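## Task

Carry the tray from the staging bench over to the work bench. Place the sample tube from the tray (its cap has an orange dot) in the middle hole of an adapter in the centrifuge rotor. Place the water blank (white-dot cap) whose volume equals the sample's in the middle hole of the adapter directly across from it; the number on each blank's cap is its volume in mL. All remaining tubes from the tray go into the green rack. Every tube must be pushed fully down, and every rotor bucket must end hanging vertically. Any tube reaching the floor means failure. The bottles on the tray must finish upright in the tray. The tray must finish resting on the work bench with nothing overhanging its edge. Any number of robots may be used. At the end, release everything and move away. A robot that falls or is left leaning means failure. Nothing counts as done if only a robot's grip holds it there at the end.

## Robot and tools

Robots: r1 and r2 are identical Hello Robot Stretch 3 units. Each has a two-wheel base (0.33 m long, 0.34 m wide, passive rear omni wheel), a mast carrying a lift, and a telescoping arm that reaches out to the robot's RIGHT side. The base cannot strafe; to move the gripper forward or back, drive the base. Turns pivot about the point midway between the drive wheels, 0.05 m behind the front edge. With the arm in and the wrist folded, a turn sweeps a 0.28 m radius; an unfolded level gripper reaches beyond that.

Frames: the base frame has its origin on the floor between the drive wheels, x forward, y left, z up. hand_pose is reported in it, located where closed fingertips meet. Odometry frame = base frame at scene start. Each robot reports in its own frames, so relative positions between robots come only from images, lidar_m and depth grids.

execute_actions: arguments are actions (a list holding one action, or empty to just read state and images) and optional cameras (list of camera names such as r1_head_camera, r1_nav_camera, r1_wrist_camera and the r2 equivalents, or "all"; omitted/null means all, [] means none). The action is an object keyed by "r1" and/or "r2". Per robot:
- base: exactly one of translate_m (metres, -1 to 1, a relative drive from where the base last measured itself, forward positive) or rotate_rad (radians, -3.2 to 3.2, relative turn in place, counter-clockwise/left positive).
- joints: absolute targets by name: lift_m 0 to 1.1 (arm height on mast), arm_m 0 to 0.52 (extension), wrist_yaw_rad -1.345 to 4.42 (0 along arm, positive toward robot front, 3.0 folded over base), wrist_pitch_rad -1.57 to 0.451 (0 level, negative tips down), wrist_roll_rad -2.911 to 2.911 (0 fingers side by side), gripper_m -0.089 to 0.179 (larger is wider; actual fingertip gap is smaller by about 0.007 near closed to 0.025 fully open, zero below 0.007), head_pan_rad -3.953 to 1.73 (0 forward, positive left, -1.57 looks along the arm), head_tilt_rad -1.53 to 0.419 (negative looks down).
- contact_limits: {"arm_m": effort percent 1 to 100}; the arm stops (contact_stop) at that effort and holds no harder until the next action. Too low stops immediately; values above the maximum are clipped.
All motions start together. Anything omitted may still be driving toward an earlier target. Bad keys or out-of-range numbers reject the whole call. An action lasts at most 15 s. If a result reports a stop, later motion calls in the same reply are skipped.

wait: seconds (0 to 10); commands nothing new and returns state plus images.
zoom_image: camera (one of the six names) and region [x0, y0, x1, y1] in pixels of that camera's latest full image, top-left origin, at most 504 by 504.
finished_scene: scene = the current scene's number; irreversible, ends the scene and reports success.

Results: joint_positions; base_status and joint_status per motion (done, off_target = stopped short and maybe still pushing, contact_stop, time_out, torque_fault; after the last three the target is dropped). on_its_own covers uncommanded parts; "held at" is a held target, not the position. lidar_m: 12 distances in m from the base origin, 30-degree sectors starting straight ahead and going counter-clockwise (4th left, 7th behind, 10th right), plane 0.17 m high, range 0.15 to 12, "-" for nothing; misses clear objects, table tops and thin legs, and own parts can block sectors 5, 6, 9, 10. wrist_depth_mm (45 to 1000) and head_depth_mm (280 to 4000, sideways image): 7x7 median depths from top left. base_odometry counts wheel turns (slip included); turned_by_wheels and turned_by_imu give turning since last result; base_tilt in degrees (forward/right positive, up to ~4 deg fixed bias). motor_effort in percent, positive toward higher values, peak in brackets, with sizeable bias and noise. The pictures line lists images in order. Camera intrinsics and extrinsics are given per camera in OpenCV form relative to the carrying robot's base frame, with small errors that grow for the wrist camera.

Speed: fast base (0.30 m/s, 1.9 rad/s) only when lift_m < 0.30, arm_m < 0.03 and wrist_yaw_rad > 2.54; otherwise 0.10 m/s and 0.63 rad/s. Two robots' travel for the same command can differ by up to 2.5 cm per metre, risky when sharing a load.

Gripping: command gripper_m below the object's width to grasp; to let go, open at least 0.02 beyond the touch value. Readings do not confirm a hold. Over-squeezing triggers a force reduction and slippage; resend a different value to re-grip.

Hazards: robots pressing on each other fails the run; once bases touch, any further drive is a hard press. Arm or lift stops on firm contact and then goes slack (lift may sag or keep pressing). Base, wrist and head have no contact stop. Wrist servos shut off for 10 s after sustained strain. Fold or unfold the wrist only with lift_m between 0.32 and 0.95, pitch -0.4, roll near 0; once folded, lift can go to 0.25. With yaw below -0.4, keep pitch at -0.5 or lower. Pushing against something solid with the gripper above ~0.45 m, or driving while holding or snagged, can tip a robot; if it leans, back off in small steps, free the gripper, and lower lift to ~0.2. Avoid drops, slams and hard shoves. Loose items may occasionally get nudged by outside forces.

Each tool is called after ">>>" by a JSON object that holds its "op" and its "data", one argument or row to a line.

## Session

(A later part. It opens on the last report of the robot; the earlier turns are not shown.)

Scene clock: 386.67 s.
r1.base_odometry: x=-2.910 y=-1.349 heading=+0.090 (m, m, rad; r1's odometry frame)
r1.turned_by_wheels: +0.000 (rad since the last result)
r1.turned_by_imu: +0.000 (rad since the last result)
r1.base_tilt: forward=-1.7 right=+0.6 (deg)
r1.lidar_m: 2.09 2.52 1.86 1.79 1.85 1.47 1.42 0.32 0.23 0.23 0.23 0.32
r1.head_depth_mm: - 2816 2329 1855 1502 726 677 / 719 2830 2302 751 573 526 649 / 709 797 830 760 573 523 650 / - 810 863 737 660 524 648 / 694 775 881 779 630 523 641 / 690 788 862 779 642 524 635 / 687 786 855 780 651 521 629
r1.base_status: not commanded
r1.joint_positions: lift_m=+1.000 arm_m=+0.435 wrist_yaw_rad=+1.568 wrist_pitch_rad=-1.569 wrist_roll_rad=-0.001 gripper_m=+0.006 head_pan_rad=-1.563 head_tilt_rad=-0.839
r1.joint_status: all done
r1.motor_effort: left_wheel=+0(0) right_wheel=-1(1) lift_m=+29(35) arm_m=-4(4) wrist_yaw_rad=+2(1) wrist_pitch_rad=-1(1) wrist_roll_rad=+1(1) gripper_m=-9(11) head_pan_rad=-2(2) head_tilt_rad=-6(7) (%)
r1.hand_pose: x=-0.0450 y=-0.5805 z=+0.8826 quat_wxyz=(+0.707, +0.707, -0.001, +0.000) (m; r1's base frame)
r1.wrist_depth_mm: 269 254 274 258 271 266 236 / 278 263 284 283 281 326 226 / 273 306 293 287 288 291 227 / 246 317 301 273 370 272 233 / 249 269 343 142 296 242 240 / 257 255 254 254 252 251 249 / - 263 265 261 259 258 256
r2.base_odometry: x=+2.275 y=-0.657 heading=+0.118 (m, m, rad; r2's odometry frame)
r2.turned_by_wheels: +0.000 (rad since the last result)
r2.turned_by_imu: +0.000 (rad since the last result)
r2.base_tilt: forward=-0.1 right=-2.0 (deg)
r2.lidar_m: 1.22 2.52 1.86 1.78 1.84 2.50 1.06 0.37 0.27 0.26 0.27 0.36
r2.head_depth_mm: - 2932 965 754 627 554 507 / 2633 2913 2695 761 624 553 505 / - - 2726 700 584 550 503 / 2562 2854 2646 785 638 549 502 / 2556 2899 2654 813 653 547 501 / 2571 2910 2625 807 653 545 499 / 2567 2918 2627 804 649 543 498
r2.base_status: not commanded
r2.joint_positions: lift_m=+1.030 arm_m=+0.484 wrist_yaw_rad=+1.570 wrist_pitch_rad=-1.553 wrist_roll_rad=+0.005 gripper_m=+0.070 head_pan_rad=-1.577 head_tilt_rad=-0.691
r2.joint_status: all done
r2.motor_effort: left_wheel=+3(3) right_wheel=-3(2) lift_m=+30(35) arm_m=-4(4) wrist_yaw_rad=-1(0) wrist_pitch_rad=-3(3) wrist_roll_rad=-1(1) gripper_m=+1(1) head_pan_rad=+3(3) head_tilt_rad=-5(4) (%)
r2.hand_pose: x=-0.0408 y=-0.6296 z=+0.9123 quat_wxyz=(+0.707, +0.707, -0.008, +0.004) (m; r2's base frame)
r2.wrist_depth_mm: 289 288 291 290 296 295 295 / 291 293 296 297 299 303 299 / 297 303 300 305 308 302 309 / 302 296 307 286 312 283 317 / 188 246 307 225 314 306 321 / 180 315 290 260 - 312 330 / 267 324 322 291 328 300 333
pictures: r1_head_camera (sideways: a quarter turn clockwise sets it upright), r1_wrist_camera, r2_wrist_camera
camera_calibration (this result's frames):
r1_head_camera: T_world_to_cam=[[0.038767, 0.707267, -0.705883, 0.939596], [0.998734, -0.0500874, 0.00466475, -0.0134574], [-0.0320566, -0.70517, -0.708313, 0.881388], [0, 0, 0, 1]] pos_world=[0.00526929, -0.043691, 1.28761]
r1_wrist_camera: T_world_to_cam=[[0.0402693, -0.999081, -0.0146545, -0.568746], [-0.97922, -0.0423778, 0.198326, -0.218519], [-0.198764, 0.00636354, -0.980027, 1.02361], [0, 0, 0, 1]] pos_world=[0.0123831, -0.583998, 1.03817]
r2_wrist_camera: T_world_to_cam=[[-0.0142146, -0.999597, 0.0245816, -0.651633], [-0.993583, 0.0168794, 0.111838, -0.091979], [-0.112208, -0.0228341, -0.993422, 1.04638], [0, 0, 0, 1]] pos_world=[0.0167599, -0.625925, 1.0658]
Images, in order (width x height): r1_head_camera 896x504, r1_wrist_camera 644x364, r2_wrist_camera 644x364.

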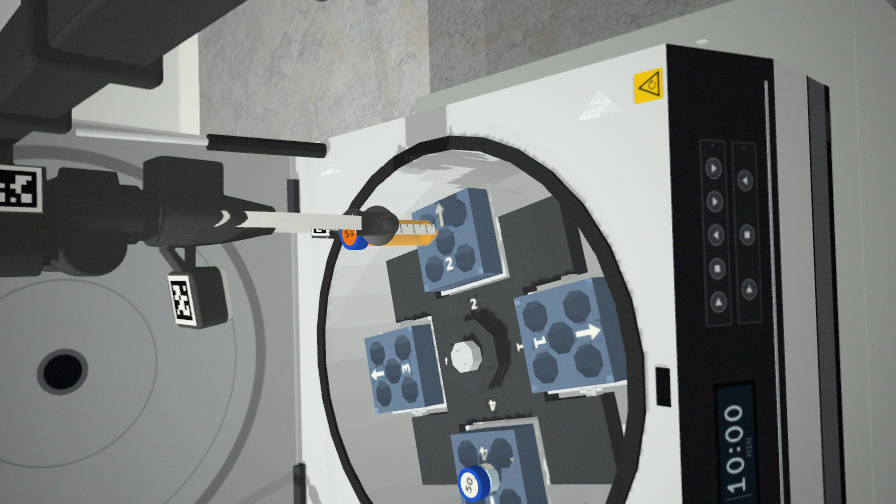

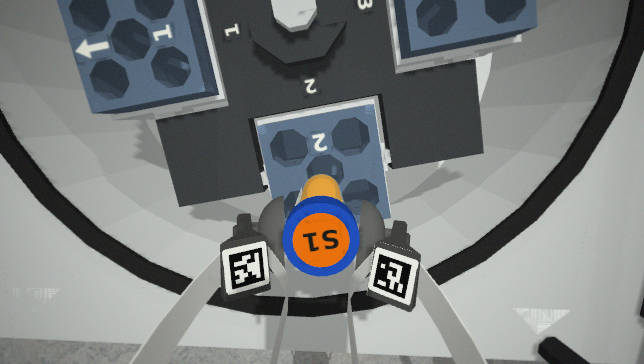

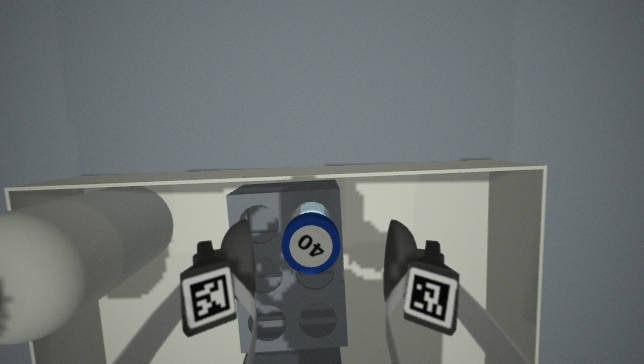

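>>> {"op": "execute_actions", "data": {
  "actions": [
    {"r1":{"base":{"translate_m":0.010},"joints":{"arm_m":0.438}},"r2":{"base":{"translate_m":-0.003},"joints":{"lift_m":0.986,"arm_m":0.479}}}
  ],
  "cameras": ["r2_wrist_camera","r1_wrist_camera","r1_head_camera"]
}}

>>> {"op": "execute_actions", "data": {
  "actions": [
    {"r1":{"joints":{"lift_m":0.96}},"r2":{"joints":{"gripper_m":0.005}}}
  ],
  "cameras": ["r2_wrist_camera","r1_wrist_camera","r1_head_camera"]
}}

Scene clock: 394.00 s.
r1.base_odometry: x=-2.900 y=-1.349 heading=+0.090 (m, m, rad; r1's odometry frame)
r1.turned_by_wheels: +0.000 (rad since the last result)
r1.turned_by_imu: +0.000 (rad since the last result)
r1.base_tilt: forward=-1.8 right=+0.7 (deg)
r1.lidar_m: 2.07 2.51 1.85 1.78 1.85 1.48 1.43 0.32 0.23 0.23 0.23 0.32
r1.head_depth_mm: - 2805 2308 1851 1470 713 673 / 719 2823 2231 710 574 528 650 / 705 829 862 758 574 524 649 / - 809 867 737 660 525 650 / 691 782 881 780 632 524 642 / 689 787 862 778 646 524 635 / 688 782 853 778 666 522 627
r1.base_status: done
r1.joint_positions: lift_m=+1.000 arm_m=+0.438 wrist_yaw_rad=+1.568 wrist_pitch_rad=-1.569 wrist_roll_rad=-0.001 gripper_m=+0.006 head_pan_rad=-1.563 head_tilt_rad=-0.839
r1.joint_status: all done
r1.motor_effort: left_wheel=+0(4) right_wheel=-1(4) lift_m=+29(30) arm_m=+4(5) wrist_yaw_rad=+2(2) wrist_pitch_rad=-1(1) wrist_roll_rad=+1(1) gripper_m=-11(12) head_pan_rad=-3(2) head_tilt_rad=-7(7) (%)
r1.hand_pose: x=-0.0450 y=-0.5828 z=+0.8826 quat_wxyz=(+0.707, +0.707, -0.001, +0.000) (m; r1's base frame)
r1.wrist_depth_mm: 268 255 273 256 270 264 232 / 279 272 282 284 284 305 226 / 278 294 294 286 289 301 226 / 257 318 301 273 348 280 232 / 247 284 357 142 312 243 239 / 257 255 258 271 250 250 247 / 266 264 263 261 261 257 257
r2.base_odometry: x=+2.272 y=-0.658 heading=+0.118 (m, m, rad; r2's odometry frame)
r2.turned_by_wheels: +0.000 (rad since the last result)
r2.turned_by_imu: +0.000 (rad since the last result)
r2.base_tilt: forward=+0.0 right=-2.0 (deg)
r2.lidar_m: 1.22 2.53 1.85 1.78 1.84 2.49 1.06 0.37 0.27 0.26 0.27 0.36
r2.head_depth_mm: 2519 - 800 754 627 554 507 / 2459 2931 2728 758 624 552 506 / 2481 - 1040 560 590 551 503 / 2558 2902 2674 789 637 549 502 / 2579 2873 2652 814 653 547 501 / 2566 2904 2629 811 652 545 499 / 2575 2920 2619 804 649 542 497
r2.base_status: done
r2.joint_positions: lift_m=+0.986 arm_m=+0.479 wrist_yaw_rad=+1.570 wrist_pitch_rad=-1.553 wrist_roll_rad=+0.005 gripper_m=+0.070 head_pan_rad=-1.577 head_tilt_rad=-0.691
r2.joint_status: all done
r2.motor_effort: left_wheel=+3(5) right_wheel=-3(6) lift_m=+30(30) arm_m=-4(4) wrist_yaw_rad=+0(0) wrist_pitch_rad=-3(3) wrist_roll_rad=-1(1) gripper_m=+1(1) head_pan_rad=+3(3) head_tilt_rad=-5(5) (%)
r2.hand_pose: x=-0.0408 y=-0.6246 z=+0.8683 quat_wxyz=(+0.707, +0.707, -0.008, +0.004) (m; r2's base frame)
r2.wrist_depth_mm: 248 248 251 249 253 251 254 / 253 254 253 253 256 260 258 / 256 256 259 260 263 264 265 / 231 260 251 225 266 256 268 / 180 236 262 202 269 269 231 / 169 272 244 148 - 276 232 / 263 277 249 217 283 279 286
pictures: r1_head_camera (sideways: a quarter turn clockwise sets it upright), r1_wrist_camera, r2_wrist_camera
camera_calibration (this result's frames):
r1_head_camera: T_world_to_cam=[[0.038767, 0.707273, -0.705876, 0.939588], [0.998734, -0.0500874, 0.00466424, -0.0134567], [-0.0320566, -0.705164, -0.70832, 0.881397], [0, 0, 0, 1]] pos_world=[0.00526929, -0.0436908, 1.28761]
r1_wrist_camera: T_world_to_cam=[[0.0402725, -0.999081, -0.014646, -0.571044], [-0.979259, -0.042378, 0.198133, -0.218397], [-0.198572, 0.00636287, -0.980066, 1.02368], [0, 0, 0, 1]] pos_world=[0.012403, -0.586288, 1.03818]
r2_wrist_camera: T_world_to_cam=[[-0.0141513, -0.999598, 0.0245827, -0.645559], [-0.993584, 0.0168166, 0.111838, -0.0871823], [-0.112207, -0.0228423, -0.993422, 1.00278], [0, 0, 0, 1]] pos_world=[0.0167596, -0.620927, 1.0218]
Images, in order (width x height): r1_head_camera 896x504, r1_wrist_camera 644x364, r2_wrist_camera 644x364.

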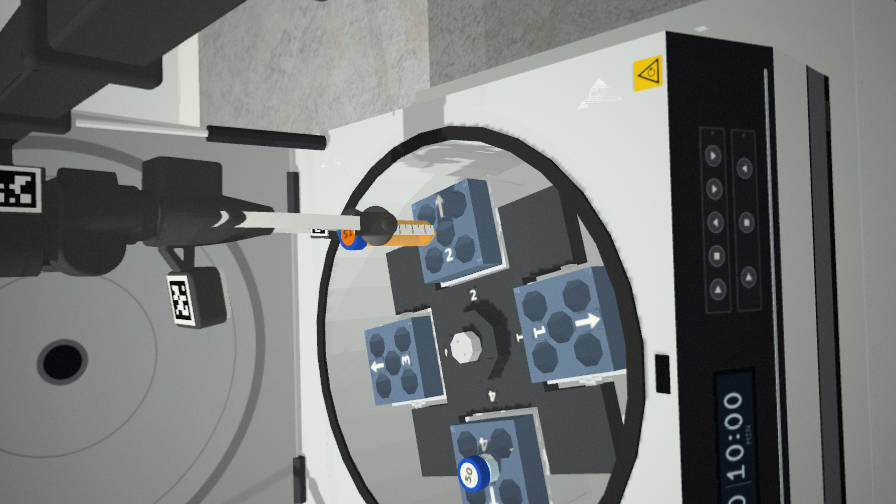

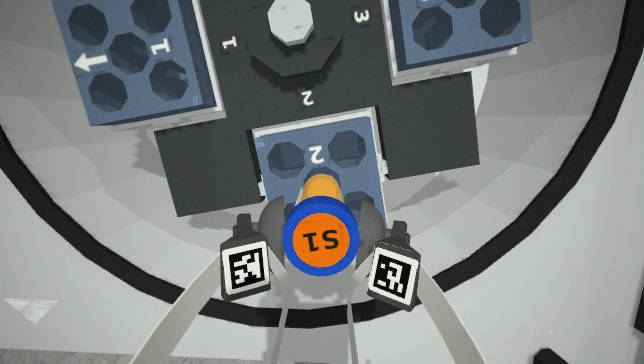

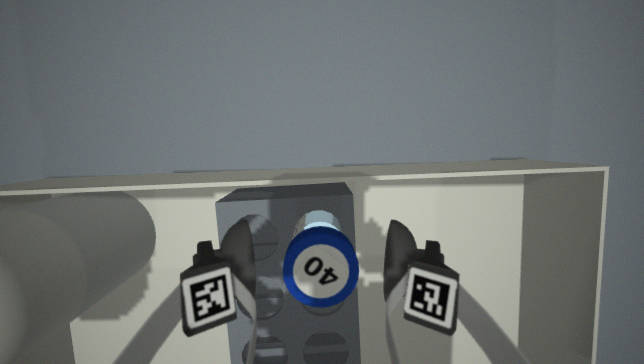

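Scene clock: 395.17 s.
r1.base_odometry: x=-2.900 y=-1.349 heading=+0.090 (m, m, rad; r1's odometry frame)
r1.turned_by_wheels: +0.000 (rad since the last result)
r1.turned_by_imu: +0.000 (rad since the last result)
r1.base_tilt: forward=-1.7 right=+0.6 (deg)
r1.lidar_m: 2.07 2.51 1.85 1.79 1.85 1.48 1.43 0.32 0.23 0.23 0.23 0.32
r1.head_depth_mm: 2596 - 2194 1790 1475 710 672 / - 2707 2224 709 574 527 650 / - 780 846 758 573 524 650 / 669 794 866 733 661 524 650 / 692 783 879 778 632 524 643 / 690 789 862 780 646 524 635 / 687 786 852 781 665 523 629
r1.base_status: not commanded
r1.joint_positions: lift_m=+0.960 arm_m=+0.438 wrist_yaw_rad=+1.568 wrist_pitch_rad=-1.569 wrist_roll_rad=-0.001 gripper_m=+0.006 head_pan_rad=-1.563 head_tilt_rad=-0.839
r1.joint_status: all done
r1.motor_effort: left_wheel=+0(0) right_wheel=-2(1) lift_m=+30(29) arm_m=+5(4) wrist_yaw_rad=+2(2) wrist_pitch_rad=-1(1) wrist_roll_rad=+1(1) gripper_m=-12(11) head_pan_rad=-3(2) head_tilt_rad=-8(7) (%)
r1.hand_pose: x=-0.0450 y=-0.5828 z=+0.8426 quat_wxyz=(+0.707, +0.707, -0.001, +0.000) (m; r1's base frame)
r1.wrist_depth_mm: 219 216 235 219 236 212 221 / 228 223 245 244 245 282 226 / 261 255 253 249 250 263 213 / 256 278 260 233 259 261 196 / 227 272 323 142 305 235 199 / 210 235 259 270 238 207 206 / 221 219 220 217 216 214 212
r2.base_odometry: x=+2.272 y=-0.658 heading=+0.118 (m, m, rad; r2's odometry frame)
r2.turned_by_wheels: +0.000 (rad since the last result)
r2.turned_by_imu: +0.000 (rad since the last result)
r2.base_tilt: forward=+0.0 right=-2.0 (deg)
r2.lidar_m: 1.22 2.53 1.85 1.78 1.84 2.50 1.06 0.37 0.27 0.26 0.27 0.36
r2.head_depth_mm: 2521 - 799 756 626 555 507 / 2469 2935 2699 757 624 552 505 / 2472 - 1041 560 589 551 504 / 2559 2896 2663 788 637 549 502 / 2584 2905 2654 811 654 546 501 / 2568 2900 2644 807 651 545 499 / 2569 2869 2613 804 648 544 498
r2.base_status: not commanded
r2.joint_positions: lift_m=+0.986 arm_m=+0.479 wrist_yaw_rad=+1.570 wrist_pitch_rad=-1.553 wrist_roll_rad=+0.005 gripper_m=+0.005 head_pan_rad=-1.577 head_tilt_rad=-0.691
r2.joint_status: all done
r2.motor_effort: left_wheel=+3(3) right_wheel=-2(2) lift_m=+30(31) arm_m=-4(4) wrist_yaw_rad=+0(1) wrist_pitch_rad=-3(3) wrist_roll_rad=-1(1) gripper_m=-10(87) head_pan_rad=+3(3) head_tilt_rad=-3(4) (%)
r2.hand_pose: x=-0.0408 y=-0.6246 z=+0.8683 quat_wxyz=(+0.707, +0.707, -0.008, +0.004) (m; r2's base frame)
r2.wrist_depth_mm: 246 249 248 251 251 254 253 / 253 253 253 254 258 257 261 / 256 258 256 259 264 262 266 / 228 260 249 225 265 258 268 / 180 236 262 182 268 271 230 / 168 271 273 144 274 276 234 / 261 273 249 217 283 280 286
pictures: r1_head_camera (sideways: a quarter turn clockwise sets it upright), r1_wrist_camera, r2_wrist_camera
camera_calibration (this result's frames):
r1_head_camera: T_world_to_cam=[[0.038767, 0.707273, -0.705877, 0.939588], [0.998734, -0.0500874, 0.00466424, -0.0134567], [-0.0320566, -0.705164, -0.70832, 0.881397], [0, 0, 0, 1]] pos_world=[0.00526929, -0.0436908, 1.28761]
r1_wrist_camera: T_world_to_cam=[[0.0402724, -0.999081, -0.014646, -0.57163], [-0.979259, -0.0423779, 0.198133, -0.21047], [-0.198572, 0.00636289, -0.980066, 0.984464], [0, 0, 0, 1]] pos_world=[0.0124029, -0.586289, 0.998169]
r2_wrist_camera: T_world_to_cam=[[-0.0141466, -0.999598, 0.0245828, -0.645557], [-0.993584, 0.0168119, 0.111838, -0.0871849], [-0.112206, -0.022843, -0.993422, 1.00277], [0, 0, 0, 1]] pos_world=[0.0167596, -0.620926, 1.0218]
Images, in order (width x height): r1_head_camera 896x504, r1_wrist_camera 644x364, r2_wrist_camera 644x364.

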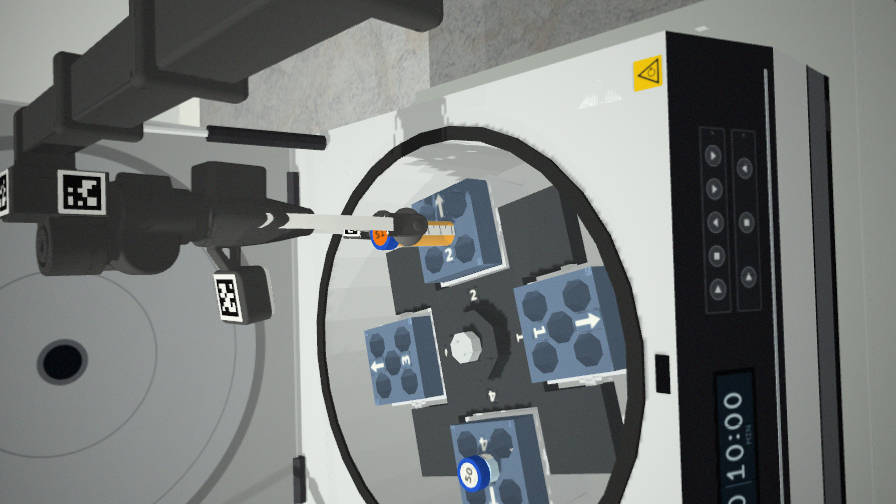

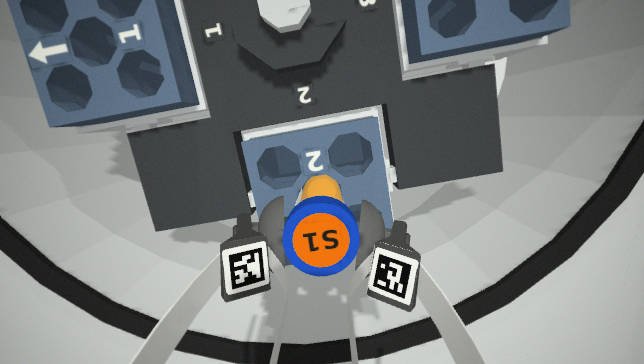

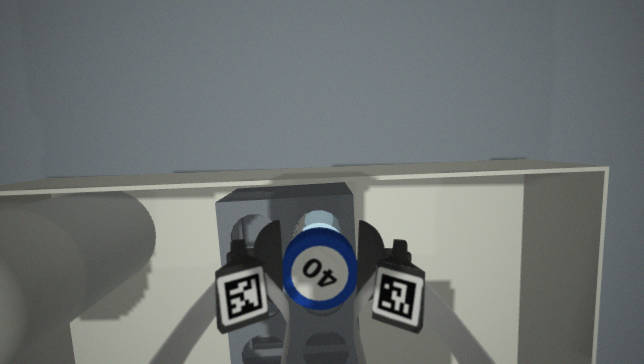

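>>> {"op": "execute_actions", "data": {
  "actions": [
    {"r1":{"joints":{"lift_m":0.912}},"r2":{"joints":{"lift_m":1.097}}}
  ],
  "cameras": ["r1_wrist_camera"]
}}

>>> {"op": "execute_actions", "data": {
  "actions": [
    {"r1":{"joints":{"gripper_m":0.07}},"r2":{"base":{"translate_m":-0.747}}}
  ],
  "cameras": ["r1_wrist_camera","r2_wrist_camera"]
}}

>>> {"op": "execute_actions", "data": {
  "actions": [
    {"r1":{"joints":{"lift_m":1.09}},"r2":{"joints":{"lift_m":1.06}}}
  ],
  "cameras": ["r1_wrist_camera","r1_head_camera","r2_wrist_camera","r2_head_camera"]
}}

Scene clock: 402.40 s.
r1.base_odometry: x=-2.900 y=-1.349 heading=+0.090 (m, m, rad; r1's odometry frame)
r1.turned_by_wheels: +0.000 (rad since the last result)
r1.turned_by_imu: -0.001 (rad since the last result)
r1.base_tilt: forward=-1.7 right=+0.6 (deg)
r1.lidar_m: 2.07 2.52 1.84 1.78 1.85 1.48 1.43 0.32 0.23 0.23 0.23 0.32
r1.head_depth_mm: 2656 2896 - - 911 711 673 / 2532 - 2087 707 573 528 649 / 684 815 831 759 572 524 650 / 683 816 862 738 651 524 651 / 691 789 867 779 632 524 642 / 688 788 862 777 647 523 635 / 687 784 853 781 663 522 628
r1.base_status: not commanded
r1.joint_positions: lift_m=+0.912 arm_m=+0.438 wrist_yaw_rad=+1.568 wrist_pitch_rad=-1.569 wrist_roll_rad=-0.001 gripper_m=+0.006 head_pan_rad=-1.563 head_tilt_rad=-0.839
r1.joint_status: all done
r1.motor_effort: left_wheel=+0(0) right_wheel=-1(1) lift_m=+29(28) arm_m=+5(5) wrist_yaw_rad=+2(2) wrist_pitch_rad=-1(1) wrist_roll_rad=+1(1) gripper_m=-11(11) head_pan_rad=-3(2) head_tilt_rad=-7(9) (%)
r1.hand_pose: x=-0.0450 y=-0.5828 z=+0.7946 quat_wxyz=(+0.707, +0.707, -0.001, +0.000) (m; r1's base frame)
r1.wrist_depth_mm: 173 188 176 175 193 183 211 / 175 193 199 197 197 198 226 / 211 207 204 201 202 202 214 / 255 214 211 184 207 209 196 / 228 220 217 143 297 234 176 / 199 234 255 194 237 197 157 / 175 192 217 216 202 167 159
r2.base_odometry: x=+2.272 y=-0.658 heading=+0.118 (m, m, rad; r2's odometry frame)
r2.turned_by_wheels: +0.000 (rad since the last result)
r2.turned_by_imu: +0.000 (rad since the last result)
r2.base_tilt: forward=-0.2 right=-2.0 (deg)
r2.lidar_m: 1.22 2.53 1.86 1.78 1.84 2.50 1.06 0.37 0.27 0.26 0.27 0.36
r2.head_depth_mm: 2560 2894 1008 756 626 555 508 / 2547 2904 2684 759 624 552 506 / - 2928 1044 701 590 551 504 / 2542 2915 2679 789 637 548 502 / 2591 2922 2652 811 654 546 501 / 2570 2908 2627 810 651 545 499 / 2572 2922 2621 805 648 543 497
r2.base_status: not commanded
r2.joint_positions: lift_m=+1.097 arm_m=+0.479 wrist_yaw_rad=+1.570 wrist_pitch_rad=-1.553 wrist_roll_rad=+0.005 gripper_m=+0.005 head_pan_rad=-1.577 head_tilt_rad=-0.691
r2.joint_status: all done
r2.motor_effort: left_wheel=+3(3) right_wheel=-3(2) lift_m=+45(48) arm_m=-4(4) wrist_yaw_rad=+0(0) wrist_pitch_rad=-3(3) wrist_roll_rad=-1(1) gripper_m=-9(10) head_pan_rad=+3(3) head_tilt_rad=-4(2) (%)
r2.hand_pose: x=-0.0408 y=-0.6246 z=+0.9788 quat_wxyz=(+0.707, +0.707, -0.008, +0.004) (m; r2's base frame)
r2.wrist_depth_mm: 351 351 353 355 354 359 362 / 352 360 362 366 356 363 364 / 363 364 366 369 370 372 374 / 363 299 373 362 374 378 381 / 230 245 378 181 390 388 390 / 384 372 381 144 385 389 400 / 395 379 394 358 399 402 414
pictures: r1_wrist_camera
camera_calibration (this result's frames):
r1_wrist_camera: T_world_to_cam=[[0.0402747, -0.999081, -0.014646, -0.572333], [-0.979258, -0.0423801, 0.198133, -0.200964], [-0.198572, 0.00636244, -0.980066, 0.937436], [0, 0, 0, 1]] pos_world=[0.012403, -0.586289, 0.950184]
Images, in order (width x height): r1_wrist_camera 644x364.

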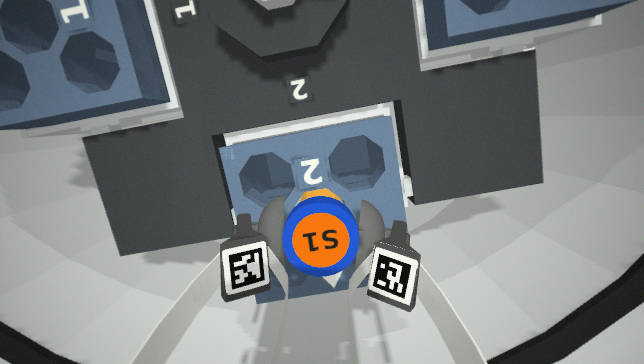

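Scene clock: 411.03 s.
r1.base_odometry: x=-2.900 y=-1.349 heading=+0.090 (m, m, rad; r1's odometry frame)
r1.turned_by_wheels: +0.000 (rad since the last result)
r1.turned_by_imu: -0.001 (rad since the last result)
r1.base_tilt: forward=-1.7 right=+0.7 (deg)
r1.lidar_m: 2.07 2.52 1.85 1.78 1.85 1.48 1.42 0.32 0.23 0.23 0.23 0.32
r1.head_depth_mm: 2643 2912 - - 910 710 671 / 2560 - 2088 708 573 527 649 / 684 815 832 758 574 523 650 / 682 817 862 739 651 523 650 / 690 790 868 778 630 524 642 / 691 789 865 779 646 524 636 / 687 783 853 780 664 522 627
r1.base_status: not commanded
r1.joint_positions: lift_m=+0.912 arm_m=+0.438 wrist_yaw_rad=+1.568 wrist_pitch_rad=-1.569 wrist_roll_rad=-0.001 gripper_m=+0.070 head_pan_rad=-1.563 head_tilt_rad=-0.839
r1.joint_status: all done
r1.motor_effort: left_wheel=+0(0) right_wheel=-1(0) lift_m=+29(29) arm_m=+4(5) wrist_yaw_rad=+2(1) wrist_pitch_rad=-1(1) wrist_roll_rad=+1(1) gripper_m=+0(79) head_pan_rad=-2(3) head_tilt_rad=-7(8) (%)
r1.hand_pose: x=-0.0450 y=-0.5828 z=+0.7946 quat_wxyz=(+0.707, +0.707, -0.001, +0.000) (m; r1's base frame)
r1.wrist_depth_mm: 174 188 175 176 190 182 202 / 177 192 199 198 197 196 225 / 210 208 203 203 203 202 215 / 257 214 211 184 208 209 196 / 228 220 216 159 279 235 177 / 199 230 251 204 237 197 158 / 175 198 219 222 200 165 159
r2.base_odometry: x=+1.531 y=-0.746 heading=+0.118 (m, m, rad; r2's odometry frame)
r2.turned_by_wheels: +0.000 (rad since the last result)
r2.turned_by_imu: +0.004 (rad since the last result)
r2.base_tilt: forward=-0.2 right=-2.0 (deg)
r2.lidar_m: 1.00 2.53 1.84 1.77 1.83 2.49 2.07 0.38 0.28 0.27 0.28 0.37
r2.head_depth_mm: 2585 2901 2720 828 663 555 507 / 2572 2901 2715 798 662 553 505 / - 2956 1041 736 658 549 1096 / 2541 2923 2682 815 655 549 1096 / 2571 2879 2648 813 654 547 1092 / 2596 2940 2652 811 651 545 1092 / 2571 2923 1061 807 648 543 1086
r2.base_status: done
r2.joint_positions: lift_m=+1.097 arm_m=+0.479 wrist_yaw_rad=+1.570 wrist_pitch_rad=-1.553 wrist_roll_rad=+0.005 gripper_m=+0.005 head_pan_rad=-1.577 head_tilt_rad=-0.691
r2.joint_status: not commanded
r2.motor_effort: left_wheel=+3(4) right_wheel=-2(7) lift_m=+46(46) arm_m=-4(4) wrist_yaw_rad=+0(1) wrist_pitch_rad=-3(3) wrist_roll_rad=-1(1) gripper_m=-9(10) head_pan_rad=+3(4) head_tilt_rad=-3(3) (%)
r2.hand_pose: x=-0.0408 y=-0.6246 z=+0.9788 quat_wxyz=(+0.707, +0.707, -0.008, +0.004) (m; r2's base frame)
r2.wrist_depth_mm: 347 355 351 357 355 359 361 / 354 361 363 359 362 363 371 / 361 362 368 367 371 372 375 / 373 375 371 372 375 381 380 / 377 380 381 183 386 389 388 / 379 387 388 145 391 394 395 / 388 398 395 397 401 407 406
pictures: r1_wrist_camera, r2_wrist_camera
camera_calibration (this result's frames):
r1_wrist_camera: T_world_to_cam=[[0.0402725, -0.999081, -0.014646, -0.572333], [-0.979259, -0.042378, 0.198133, -0.200963], [-0.198572, 0.00636287, -0.980066, 0.937436], [0, 0, 0, 1]] pos_world=[0.0124029, -0.586289, 0.950184]
r2_wrist_camera: T_world_to_cam=[[-0.0141462, -0.999598, 0.0245828, -0.648274], [-0.993584, 0.0168115, 0.111838, -0.0995463], [-0.112206, -0.022843, -0.993422, 1.11257], [0, 0, 0, 1]] pos_world=[0.0167596, -0.620925, 1.13233]
Images, in order (width x height): r1_wrist_camera 644x364, r2_wrist_camera 644x364.

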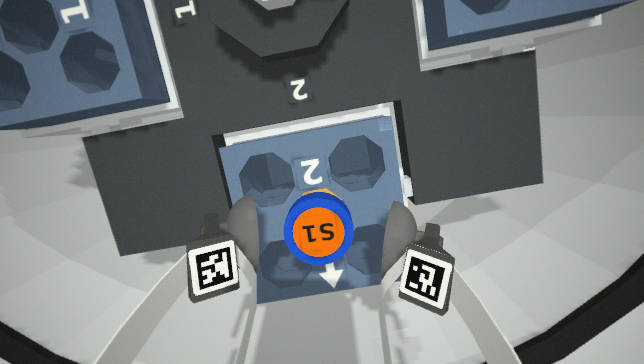

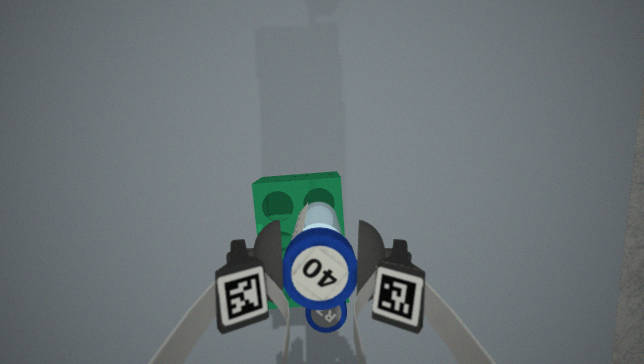

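Scene clock: 413.50 s.
r1.base_odometry: x=-2.900 y=-1.349 heading=+0.090 (m, m, rad; r1's odometry frame)
r1.turned_by_wheels: +0.000 (rad since the last result)
r1.turned_by_imu: +0.000 (rad since the last result)
r1.base_tilt: forward=-1.7 right=+0.6 (deg)
r1.lidar_m: 2.08 2.52 1.85 1.78 1.85 1.48 1.43 0.32 0.23 0.23 0.23 0.32
r1.head_depth_mm: 2669 2915 2303 1858 1464 711 673 / 2521 2834 2229 707 573 527 649 / - 799 861 757 573 523 649 / 694 792 863 740 652 523 648 / 679 792 881 779 631 525 643 / 690 787 864 779 648 524 636 / 688 785 854 780 664 522 628
r1.base_status: not commanded
r1.joint_positions: lift_m=+1.090 arm_m=+0.438 wrist_yaw_rad=+1.568 wrist_pitch_rad=-1.569 wrist_roll_rad=-0.001 gripper_m=+0.070 head_pan_rad=-1.563 head_tilt_rad=-0.839
r1.joint_status: all done
r1.motor_effort: left_wheel=+0(0) right_wheel=-1(2) lift_m=+41(43) arm_m=+5(5) wrist_yaw_rad=+2(2) wrist_pitch_rad=-1(1) wrist_roll_rad=+1(1) gripper_m=+1(0) head_pan_rad=-2(3) head_tilt_rad=-7(7) (%)
r1.hand_pose: x=-0.0450 y=-0.5828 z=+0.9722 quat_wxyz=(+0.707, +0.707, -0.001, +0.000) (m; r1's base frame)
r1.wrist_depth_mm: 315 360 353 343 334 331 295 / 317 357 364 364 370 344 301 / 323 371 384 376 381 322 303 / 337 345 400 366 431 328 299 / - 344 373 404 337 335 296 / - 354 358 349 350 346 293 / - - - - - - 281
r2.base_odometry: x=+1.531 y=-0.746 heading=+0.118 (m, m, rad; r2's odometry frame)
r2.turned_by_wheels: +0.000 (rad since the last result)
r2.turned_by_imu: +0.000 (rad since the last result)
r2.base_tilt: forward=+0.0 right=-2.0 (deg)
r2.lidar_m: 1.00 2.54 1.84 1.77 1.84 2.49 2.07 0.38 0.28 0.27 0.28 0.38
r2.head_depth_mm: 2628 2881 2733 827 663 554 507 / 2617 2879 2692 796 662 552 505 / - - 2690 730 659 550 1096 / 2602 2937 2678 814 656 548 1091 / 2573 2908 2631 813 653 546 1092 / 2584 2908 2634 806 650 546 1086 / 2574 2915 1063 803 649 543 1090
r2.base_status: not commanded
r2.joint_positions: lift_m=+1.060 arm_m=+0.479 wrist_yaw_rad=+1.570 wrist_pitch_rad=-1.553 wrist_roll_rad=+0.005 gripper_m=+0.005 head_pan_rad=-1.577 head_tilt_rad=-0.691
r2.joint_status: all done
r2.motor_effort: left_wheel=+2(2) right_wheel=-2(1) lift_m=+31(38) arm_m=-4(4) wrist_yaw_rad=-1(0) wrist_pitch_rad=-3(3) wrist_roll_rad=-1(1) gripper_m=-10(10) head_pan_rad=+3(4) head_tilt_rad=-2(3) (%)
r2.hand_pose: x=-0.0408 y=-0.6246 z=+0.9423 quat_wxyz=(+0.707, +0.707, -0.008, +0.004) (m; r2's base frame)
r2.wrist_depth_mm: 317 315 319 322 323 323 329 / 324 323 323 327 332 331 331 / 328 326 333 333 333 336 341 / 332 339 336 336 340 345 340 / 344 344 341 182 347 348 352 / 348 348 349 145 356 362 358 / 358 358 361 239 364 363 367
pictures: r1_head_camera (sideways: a quarter turn clockwise sets it upright), r1_wrist_camera, r2_head_camera (sideways: a quarter turn clockwise sets it upright), r2_wrist_camera
camera_calibration (this result's frames):
r1_head_camera: T_world_to_cam=[[0.0387671, 0.707273, -0.705876, 0.939588], [0.998734, -0.0500877, 0.00466424, -0.0134567], [-0.0320568, -0.705164, -0.70832, 0.881397], [0, 0, 0, 1]] pos_world=[0.00526928, -0.0436908, 1.28761]
r1_wrist_camera: T_world_to_cam=[[0.0402723, -0.999081, -0.014646, -0.569734], [-0.979259, -0.0423777, 0.198133, -0.236139], [-0.198572, 0.00636292, -0.980066, 1.11143], [0, 0, 0, 1]] pos_world=[0.012403, -0.586289, 1.12772]
r2_head_camera: T_world_to_cam=[[-0.0383605, 0.633094, -0.773124, 1.02361], [0.999187, 0.0339163, -0.0218039, 0.0288284], [0.0124176, -0.773331, -0.63388, 0.780399], [0, 0, 0, 1]] pos_world=[0.000770475, -0.0455103, 1.28668]
r2_wrist_camera: T_world_to_cam=[[-0.0141465, -0.999598, 0.0245828, -0.647375], [-0.993584, 0.0168118, 0.111838, -0.0954584], [-0.112206, -0.022843, -0.993422, 1.07626], [0, 0, 0, 1]] pos_world=[0.0167596, -0.620925, 1.09578]
Images, in order (width x height): r1_head_camera 896x504, r1_wrist_camera 644x364, r2_head_camera 896x504, r2_wrist_camera 644x364.

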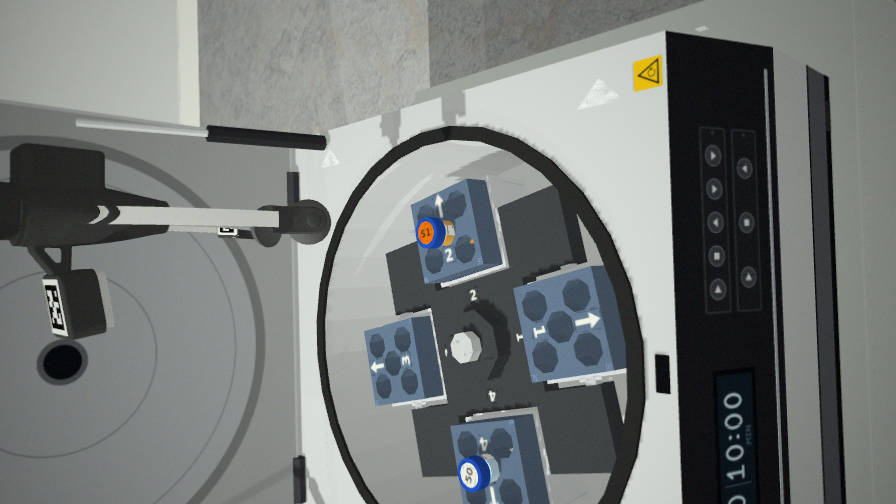

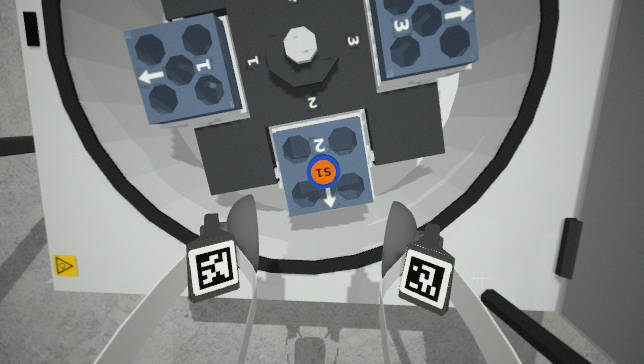

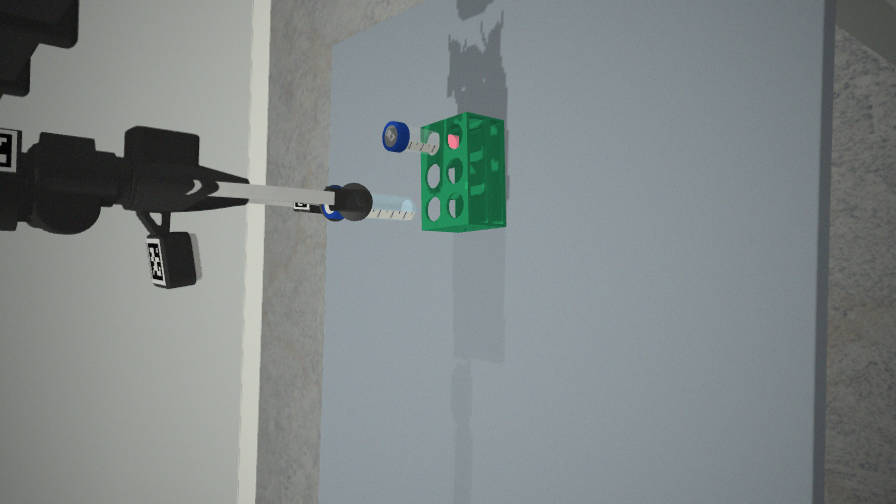

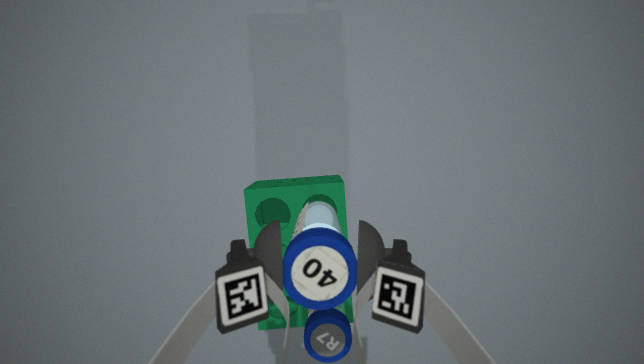

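>>> {"op": "execute_actions", "data": {
  "actions": [
    {"r1":{"joints":{"arm_m":0.02}},"r2":{"joints":{"lift_m":0.984}}}
  ],
  "cameras": ["r2_wrist_camera","r2_head_camera"]
}}

>>> {"op": "execute_actions", "data": {
  "actions": [
    {"r2":{"joints":{"gripper_m":0.07}}}
  ],
  "cameras": []
}}

>>> {"op": "execute_actions", "data": {
  "actions": [
    {"r2":{"joints":{"lift_m":1.09}}}
  ],
  "cameras": []
}}

>>> {"op": "execute_actions", "data": {
  "actions": [
    {"r2":{"joints":{"arm_m":0.02}}}
  ],
  "cameras": ["r2_head_camera","r2_nav_camera","r1_head_camera"]
}}

Scene clock: 423.20 s.
r1.base_odometry: x=-2.900 y=-1.349 heading=+0.090 (m, m, rad; r1's odometry frame)
r1.turned_by_wheels: +0.000 (rad since the last result)
r1.turned_by_imu: -0.001 (rad since the last result)
r1.base_tilt: forward=-1.7 right=+0.7 (deg)
r1.lidar_m: 2.07 2.52 1.85 1.78 1.85 1.48 1.43 0.32 0.23 0.22 0.23 0.32
r1.head_depth_mm: - - - - - 712 674 / - - - - - - 661 / - - - - 573 532 620 / 695 794 862 852 552 524 650 / 692 790 882 817 - 523 644 / 690 787 863 807 - 524 638 / 689 786 853 780 665 523 629
r1.base_status: not commanded
r1.joint_positions: lift_m=+1.090 arm_m=+0.020 wrist_yaw_rad=+1.568 wrist_pitch_rad=-1.569 wrist_roll_rad=-0.001 gripper_m=+0.070 head_pan_rad=-1.563 head_tilt_rad=-0.840
r1.joint_status: all done
r1.motor_effort: left_wheel=+0(0) right_wheel=-1(2) lift_m=+41(41) arm_m=-4(5) wrist_yaw_rad=+1(1) wrist_pitch_rad=-1(1) wrist_roll_rad=+1(1) gripper_m=+0(0) head_pan_rad=-3(3) head_tilt_rad=-6(7) (%)
r1.hand_pose: x=-0.0450 y=-0.1655 z=+0.9722 quat_wxyz=(+0.707, +0.707, -0.001, +0.000) (m; r1's base frame)
r1.wrist_depth_mm: - - - - 374 301 351 / - - - - 373 311 344 / - - - 916 379 319 376 / - - - 843 383 327 388 / - - - - 354 334 401 / - - - - - 346 348 / - - - - - - -
r2.base_odometry: x=+1.531 y=-0.746 heading=+0.118 (m, m, rad; r2's odometry frame)
r2.turned_by_wheels: +0.000 (rad since the last result)
r2.turned_by_imu: +0.000 (rad since the last result)
r2.base_tilt: forward=-0.1 right=-1.8 (deg)
r2.lidar_m: 1.00 2.54 1.84 1.77 1.84 2.49 2.07 0.38 0.28 0.27 0.28 0.38
r2.head_depth_mm: 2519 - 2612 829 663 554 506 / 2496 2962 2701 798 661 553 505 / 2507 - 1043 730 658 550 1096 / 2560 2890 2665 789 655 550 1096 / 2567 2930 2649 813 654 548 1093 / 2575 2906 2629 805 650 545 1092 / 2569 2909 1059 804 649 544 1090
r2.base_status: not commanded
r2.joint_positions: lift_m=+0.984 arm_m=+0.479 wrist_yaw_rad=+1.570 wrist_pitch_rad=-1.553 wrist_roll_rad=+0.005 gripper_m=+0.005 head_pan_rad=-1.577 head_tilt_rad=-0.691
r2.joint_status: all done
r2.motor_effort: left_wheel=+2(3) right_wheel=-2(2) lift_m=+30(29) arm_m=-4(4) wrist_yaw_rad=+0(0) wrist_pitch_rad=-3(3) wrist_roll_rad=-1(1) gripper_m=-10(10) head_pan_rad=+4(3) head_tilt_rad=-3(4) (%)
r2.hand_pose: x=-0.0408 y=-0.6246 z=+0.8663 quat_wxyz=(+0.707, +0.707, -0.008, +0.004) (m; r2's base frame)
r2.wrist_depth_mm: 245 245 247 251 251 251 255 / 247 250 252 253 255 254 259 / 254 255 255 258 261 259 262 / 258 263 262 262 264 267 268 / 266 262 265 189 270 269 273 / 270 270 271 145 276 276 277 / 274 275 253 215 282 284 285
pictures: r2_head_camera (sideways: a quarter turn clockwise sets it upright), r2_wrist_camera
camera_calibration (this result's frames):
r2_head_camera: T_world_to_cam=[[-0.0383606, 0.633094, -0.773124, 1.02361], [0.999187, 0.0339165, -0.0218039, 0.0288284], [0.0124177, -0.773331, -0.63388, 0.780399], [0, 0, 0, 1]] pos_world=[0.000770481, -0.0455103, 1.28668]
r2_wrist_camera: T_world_to_cam=[[-0.0141435, -0.999598, 0.0245828, -0.645506], [-0.993584, 0.0168089, 0.111838, -0.0869618], [-0.112206, -0.0228433, -0.993422, 1.00077], [0, 0, 0, 1]] pos_world=[0.0167596, -0.620924, 1.01979]
Images, in order (width x height): r2_head_camera 896x504, r2_wrist_camera 644x364.

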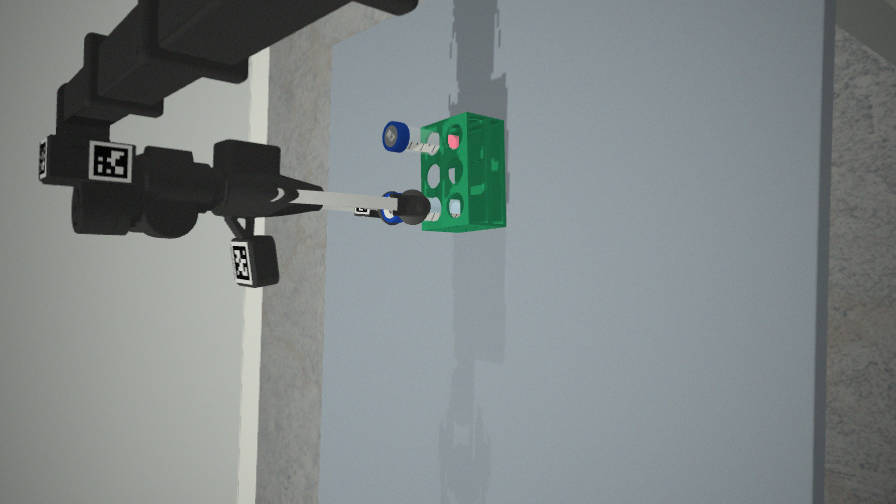

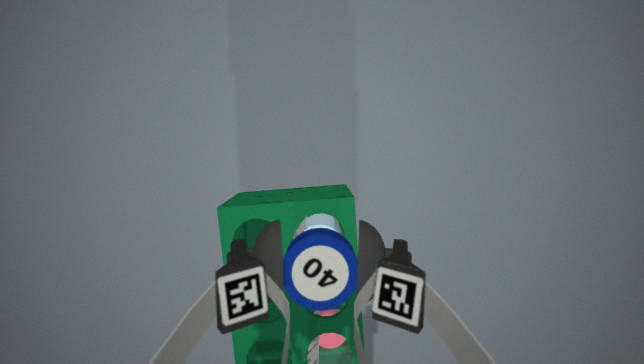

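Scene clock: 424.33 s.
r1.base_odometry: x=-2.900 y=-1.349 heading=+0.090 (m, m, rad; r1's odometry frame)
r1.turned_by_wheels: +0.000 (rad since the last result)
r1.turned_by_imu: +0.000 (rad since the last result)
r1.base_tilt: forward=-1.7 right=+0.6 (deg)
r1.lidar_m: 2.07 2.52 1.84 1.79 1.85 1.48 1.43 0.32 0.23 0.23 0.23 0.32
r1.head_depth_mm: - - - - - 710 673 / - - - - - - 661 / - - - - 574 533 621 / 692 792 863 851 552 524 650 / 691 791 877 819 - 524 642 / 689 786 866 805 - 524 639 / 689 786 853 782 665 522 628
r1.base_status: not commanded
r1.joint_positions: lift_m=+1.090 arm_m=+0.020 wrist_yaw_rad=+1.568 wrist_pitch_rad=-1.569 wrist_roll_rad=-0.001 gripper_m=+0.070 head_pan_rad=-1.563 head_tilt_rad=-0.840
r1.joint_status: not commanded
r1.motor_effort: left_wheel=+0(0) right_wheel=-1(1) lift_m=+41(41) arm_m=-4(4) wrist_yaw_rad=+1(1) wrist_pitch_rad=-1(1) wrist_roll_rad=+1(1) gripper_m=-1(0) head_pan_rad=-3(2) head_tilt_rad=-6(7) (%)
r1.hand_pose: x=-0.0450 y=-0.1655 z=+0.9722 quat_wxyz=(+0.707, +0.707, -0.001, +0.000) (m; r1's base frame)
r1.wrist_depth_mm: - - - - 376 301 354 / - - - - 375 311 342 / - - - 902 379 318 377 / - - - 864 385 326 384 / - - - - 352 336 401 / - - - - - 345 344 / - - - - - - -
r2.base_odometry: x=+1.531 y=-0.746 heading=+0.118 (m, m, rad; r2's odometry frame)
r2.turned_by_wheels: +0.000 (rad since the last result)
r2.turned_by_imu: +0.000 (rad since the last result)
r2.base_tilt: forward=+0.1 right=-1.9 (deg)
r2.lidar_m: 1.00 2.54 1.84 1.77 1.83 2.49 2.07 0.38 0.28 0.27 0.28 0.38
r2.head_depth_mm: 2517 - 2621 827 664 555 507 / 2479 2939 2680 799 661 553 504 / 2478 - 1042 728 658 550 1097 / 2563 2883 2663 813 656 548 1097 / 2586 2917 2656 813 654 547 1098 / 2570 2925 2655 811 651 544 1087 / 2571 2922 1061 806 650 544 1089
r2.base_status: not commanded
r2.joint_positions: lift_m=+0.984 arm_m=+0.479 wrist_yaw_rad=+1.570 wrist_pitch_rad=-1.553 wrist_roll_rad=+0.005 gripper_m=+0.070 head_pan_rad=-1.577 head_tilt_rad=-0.691
r2.joint_status: all done
r2.motor_effort: left_wheel=+2(2) right_wheel=-1(1) lift_m=+31(31) arm_m=-4(4) wrist_yaw_rad=-1(0) wrist_pitch_rad=-3(3) wrist_roll_rad=-1(1) gripper_m=+1(80) head_pan_rad=+3(3) head_tilt_rad=-3(4) (%)
r2.hand_pose: x=-0.0408 y=-0.6246 z=+0.8663 quat_wxyz=(+0.707, +0.707, -0.008, +0.004) (m; r2's base frame)
r2.wrist_depth_mm: 244 247 249 246 249 252 253 / 247 249 251 254 252 256 256 / 254 256 256 259 260 261 261 / 257 258 261 261 263 268 271 / 262 265 262 205 270 270 273 / 272 269 244 147 - 274 278 / 275 274 276 215 283 284 286
pictures: none
No camera images: the call's "cameras" was empty. Leave "cameras" out to get every camera's image.

Scene clock: 426.13 s.
r1.base_odometry: x=-2.900 y=-1.349 heading=+0.090 (m, m, rad; r1's odometry frame)
r1.turned_by_wheels: +0.000 (rad since the last result)
r1.turned_by_imu: +0.000 (rad since the last result)
r1.base_tilt: forward=-1.6 right=+0.6 (deg)
r1.lidar_m: 2.07 2.52 1.85 1.78 1.85 1.48 1.43 0.32 0.23 0.23 0.23 0.32
r1.head_depth_mm: - - - - - 711 673 / - - - - - - 660 / - - - - 574 532 620 / 694 793 864 853 552 523 649 / 691 790 880 818 - 524 643 / 690 789 861 806 - 524 636 / 687 783 854 781 665 522 630
r1.base_status: not commanded
r1.joint_positions: lift_m=+1.090 arm_m=+0.020 wrist_yaw_rad=+1.568 wrist_pitch_rad=-1.569 wrist_roll_rad=-0.001 gripper_m=+0.070 head_pan_rad=-1.563 head_tilt_rad=-0.840
r1.joint_status: not commanded
r1.motor_effort: left_wheel=+0(0) right_wheel=-2(1) lift_m=+41(40) arm_m=-4(5) wrist_yaw_rad=+1(1) wrist_pitch_rad=-1(1) wrist_roll_rad=+1(1) gripper_m=+1(2) head_pan_rad=-3(3) head_tilt_rad=-7(8) (%)
r1.hand_pose: x=-0.0450 y=-0.1655 z=+0.9722 quat_wxyz=(+0.707, +0.707, -0.001, +0.000) (m; r1's base frame)
r1.wrist_depth_mm: - - - - 374 301 354 / - - - - 378 313 344 / - - - 943 382 319 374 / - - - 847 386 329 388 / - - - - 353 337 406 / - - - - - 347 348 / - - - - - - -
r2.base_odometry: x=+1.531 y=-0.746 heading=+0.118 (m, m, rad; r2's odometry frame)
r2.turned_by_wheels: +0.000 (rad since the last result)
r2.turned_by_imu: +0.000 (rad since the last result)
r2.base_tilt: forward=-0.1 right=-1.9 (deg)
r2.lidar_m: 1.00 2.55 1.84 1.77 1.84 2.49 2.07 0.38 0.28 0.27 0.28 0.37
r2.head_depth_mm: 2563 2916 2696 828 665 554 507 / 2565 2903 2696 797 661 553 505 / - 2974 2674 729 659 550 1099 / 2583 2948 2676 815 655 548 1097 / 2576 2893 2661 813 654 547 1085 / 2591 2879 2635 808 650 545 1089 / 2587 2920 1063 807 649 544 1092
r2.base_status: not commanded
r2.joint_positions: lift_m=+1.090 arm_m=+0.479 wrist_yaw_rad=+1.570 wrist_pitch_rad=-1.553 wrist_roll_rad=+0.005 gripper_m=+0.070 head_pan_rad=-1.577 head_tilt_rad=-0.691
r2.joint_status: all done
r2.motor_effort: left_wheel=+2(2) right_wheel=-2(2) lift_m=+45(48) arm_m=-4(4) wrist_yaw_rad=+0(1) wrist_pitch_rad=-3(3) wrist_roll_rad=-1(1) gripper_m=+1(0) head_pan_rad=+3(3) head_tilt_rad=-3(4) (%)
r2.hand_pose: x=-0.0408 y=-0.6246 z=+0.9718 quat_wxyz=(+0.707, +0.707, -0.008, +0.004) (m; r2's base frame)
r2.wrist_depth_mm: 342 347 351 346 350 353 351 / 344 350 357 355 358 355 363 / 359 363 359 363 367 366 367 / 360 365 371 366 376 371 376 / 370 371 374 347 376 384 384 / 378 380 381 322 - 387 392 / 383 385 391 391 394 396 400
pictures: none
No camera images: the call's "cameras" was empty. Leave "cameras" out to get every camera's image.

Scene clock: 430.70 s.
r1.base_odometry: x=-2.900 y=-1.349 heading=+0.090 (m, m, rad; r1's odometry frame)
r1.turned_by_wheels: +0.000 (rad since the last result)
r1.turned_by_imu: +0.000 (rad since the last result)
r1.base_tilt: forward=-1.6 right=+0.6 (deg)
r1.lidar_m: 2.07 2.52 1.85 1.78 1.85 1.48 1.43 0.32 0.23 0.22 0.23 0.32
r1.head_depth_mm: - - - - - 710 672 / - - - - - - 660 / - - - - 573 532 620 / 695 793 860 853 552 525 650 / 692 792 882 815 - 524 646 / 689 789 865 809 - 524 637 / 687 783 855 781 664 522 631
r1.base_status: not commanded
r1.joint_positions: lift_m=+1.090 arm_m=+0.020 wrist_yaw_rad=+1.568 wrist_pitch_rad=-1.569 wrist_roll_rad=-0.001 gripper_m=+0.070 head_pan_rad=-1.563 head_tilt_rad=-0.840
r1.joint_status: not commanded
r1.motor_effort: left_wheel=+0(0) right_wheel=-1(2) lift_m=+41(41) arm_m=-5(4) wrist_yaw_rad=+1(1) wrist_pitch_rad=-1(1) wrist_roll_rad=+1(1) gripper_m=+0(2) head_pan_rad=-2(2) head_tilt_rad=-7(7) (%)
r1.hand_pose: x=-0.0450 y=-0.1655 z=+0.9722 quat_wxyz=(+0.707, +0.707, -0.001, +0.000) (m; r1's base frame)
r1.wrist_depth_mm: - - - - 373 302 351 / - - - - 375 311 344 / - - - 925 380 318 378 / - - - 858 382 328 390 / - - - - 354 337 402 / - - - - - 346 346 / - - - - - - -
r2.base_odometry: x=+1.531 y=-0.746 heading=+0.118 (m, m, rad; r2's odometry frame)
r2.turned_by_wheels: +0.000 (rad since the last result)
r2.turned_by_imu: +0.000 (rad since the last result)
r2.base_tilt: forward=+0.0 right=-2.0 (deg)
r2.lidar_m: 1.00 2.54 1.85 1.77 1.84 2.50 2.07 0.38 0.28 0.27 0.28 0.37
r2.head_depth_mm: - - - - - 542 507 / - - - - - - 1100 / - - - 731 641 527 503 / 2581 2883 2669 847 - 549 1098 / 2551 2909 2658 860 - 541 1094 / 2599 2938 2655 808 652 546 1087 / 2578 2924 1060 806 649 543 1090
r2.base_status: not commanded
r2.joint_positions: lift_m=+1.090 arm_m=+0.020 wrist_yaw_rad=+1.570 wrist_pitch_rad=-1.553 wrist_roll_rad=+0.003 gripper_m=+0.070 head_pan_rad=-1.577 head_tilt_rad=-0.691
r2.joint_status: all done
r2.motor_effort: left_wheel=+3(3) right_wheel=-2(1) lift_m=+46(45) arm_m=-4(6) wrist_yaw_rad=+0(0) wrist_pitch_rad=-3(3) wrist_roll_rad=-1(1) gripper_m=+1(1) head_pan_rad=+3(3) head_tilt_rad=-3(2) (%)
r2.hand_pose: x=-0.0408 y=-0.1656 z=+0.9718 quat_wxyz=(+0.707, +0.707, -0.007, +0.005) (m; r2's base frame)
r2.wrist_depth_mm: - - - - 355 354 358 / - - - - 361 356 363 / - - - - 362 365 369 / - - - - 374 374 373 / - - - - 376 380 385 / - - - - - 390 388 / - - - - 401 398 396
pictures: r1_head_camera (sideways: a quarter turn clockwise sets it upright), r2_head_camera (sideways: a quarter turn clockwise sets it upright), r2_nav_camera (sideways: a quarter turn counterclockwise sets it upright)
camera_calibration (this result's frames):
r1_head_camera: T_world_to_cam=[[0.0387671, 0.707421, -0.705728, 0.939395], [0.998734, -0.0500902, 0.00465211, -0.0134409], [-0.032059, -0.705015, -0.708467, 0.881589], [0, 0, 0, 1]] pos_world=[0.00526919, -0.0436878, 1.2876]
r2_head_camera: T_world_to_cam=[[-0.0384998, 0.633098, -0.773113, 1.02359], [0.999179, 0.0341366, -0.0218032, 0.0288276], [0.0125879, -0.773318, -0.633893, 0.780415], [0, 0, 0, 1]] pos_world=[0.000780492, -0.0455113, 1.28668]
r2_nav_camera: T_world_to_cam=[[0.0126524, -0.598897, 0.800726, -0.997852], [-0.999142, 0.0240039, 0.0337411, 0.0230156], [-0.0394281, -0.800466, -0.598079, 0.748056], [0, 0, 0, 1]] pos_world=[0.0651155, 0.000630864, 1.24563]
Images, in order (width x height): r1_head_camera 896x504, r2_head_camera 896x504, r2_nav_camera 672x504.

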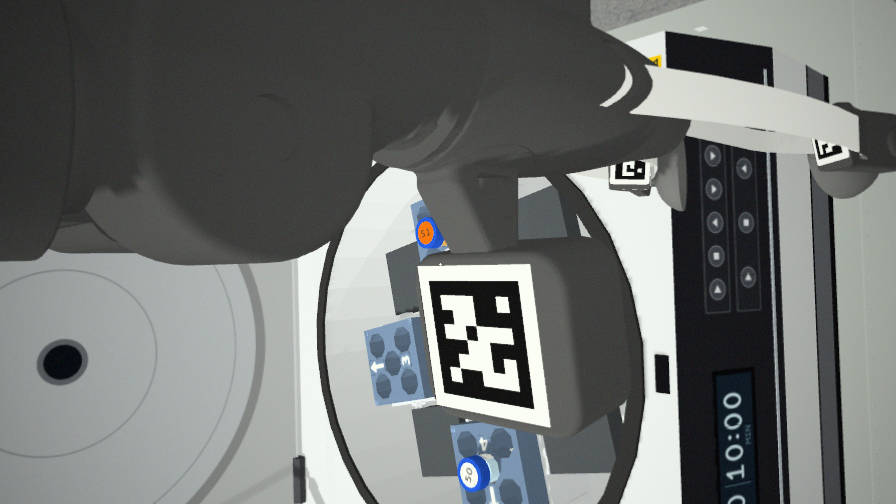

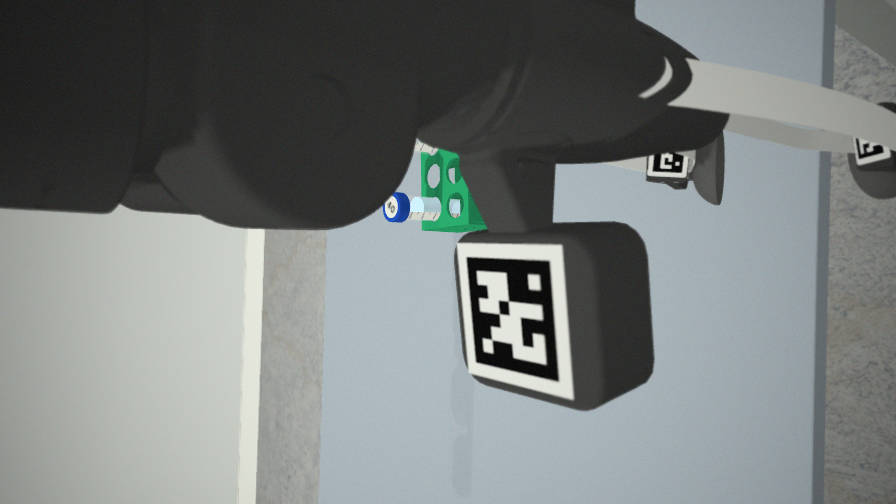

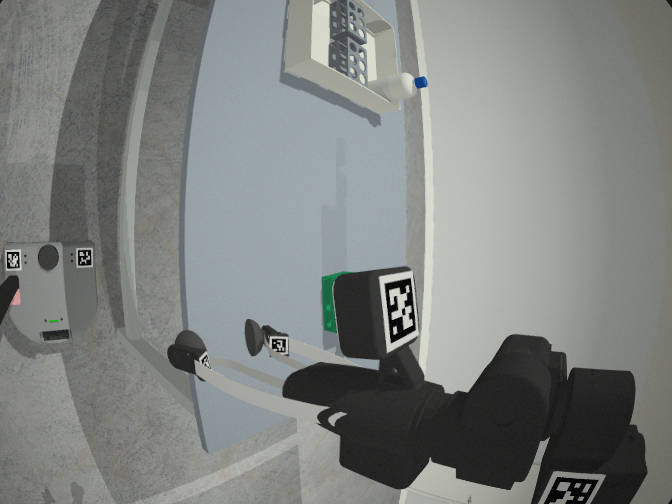

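>>> {"op": "finished_scene", "data": {
  "scene": 1
}}

The scene is finished: the task was done.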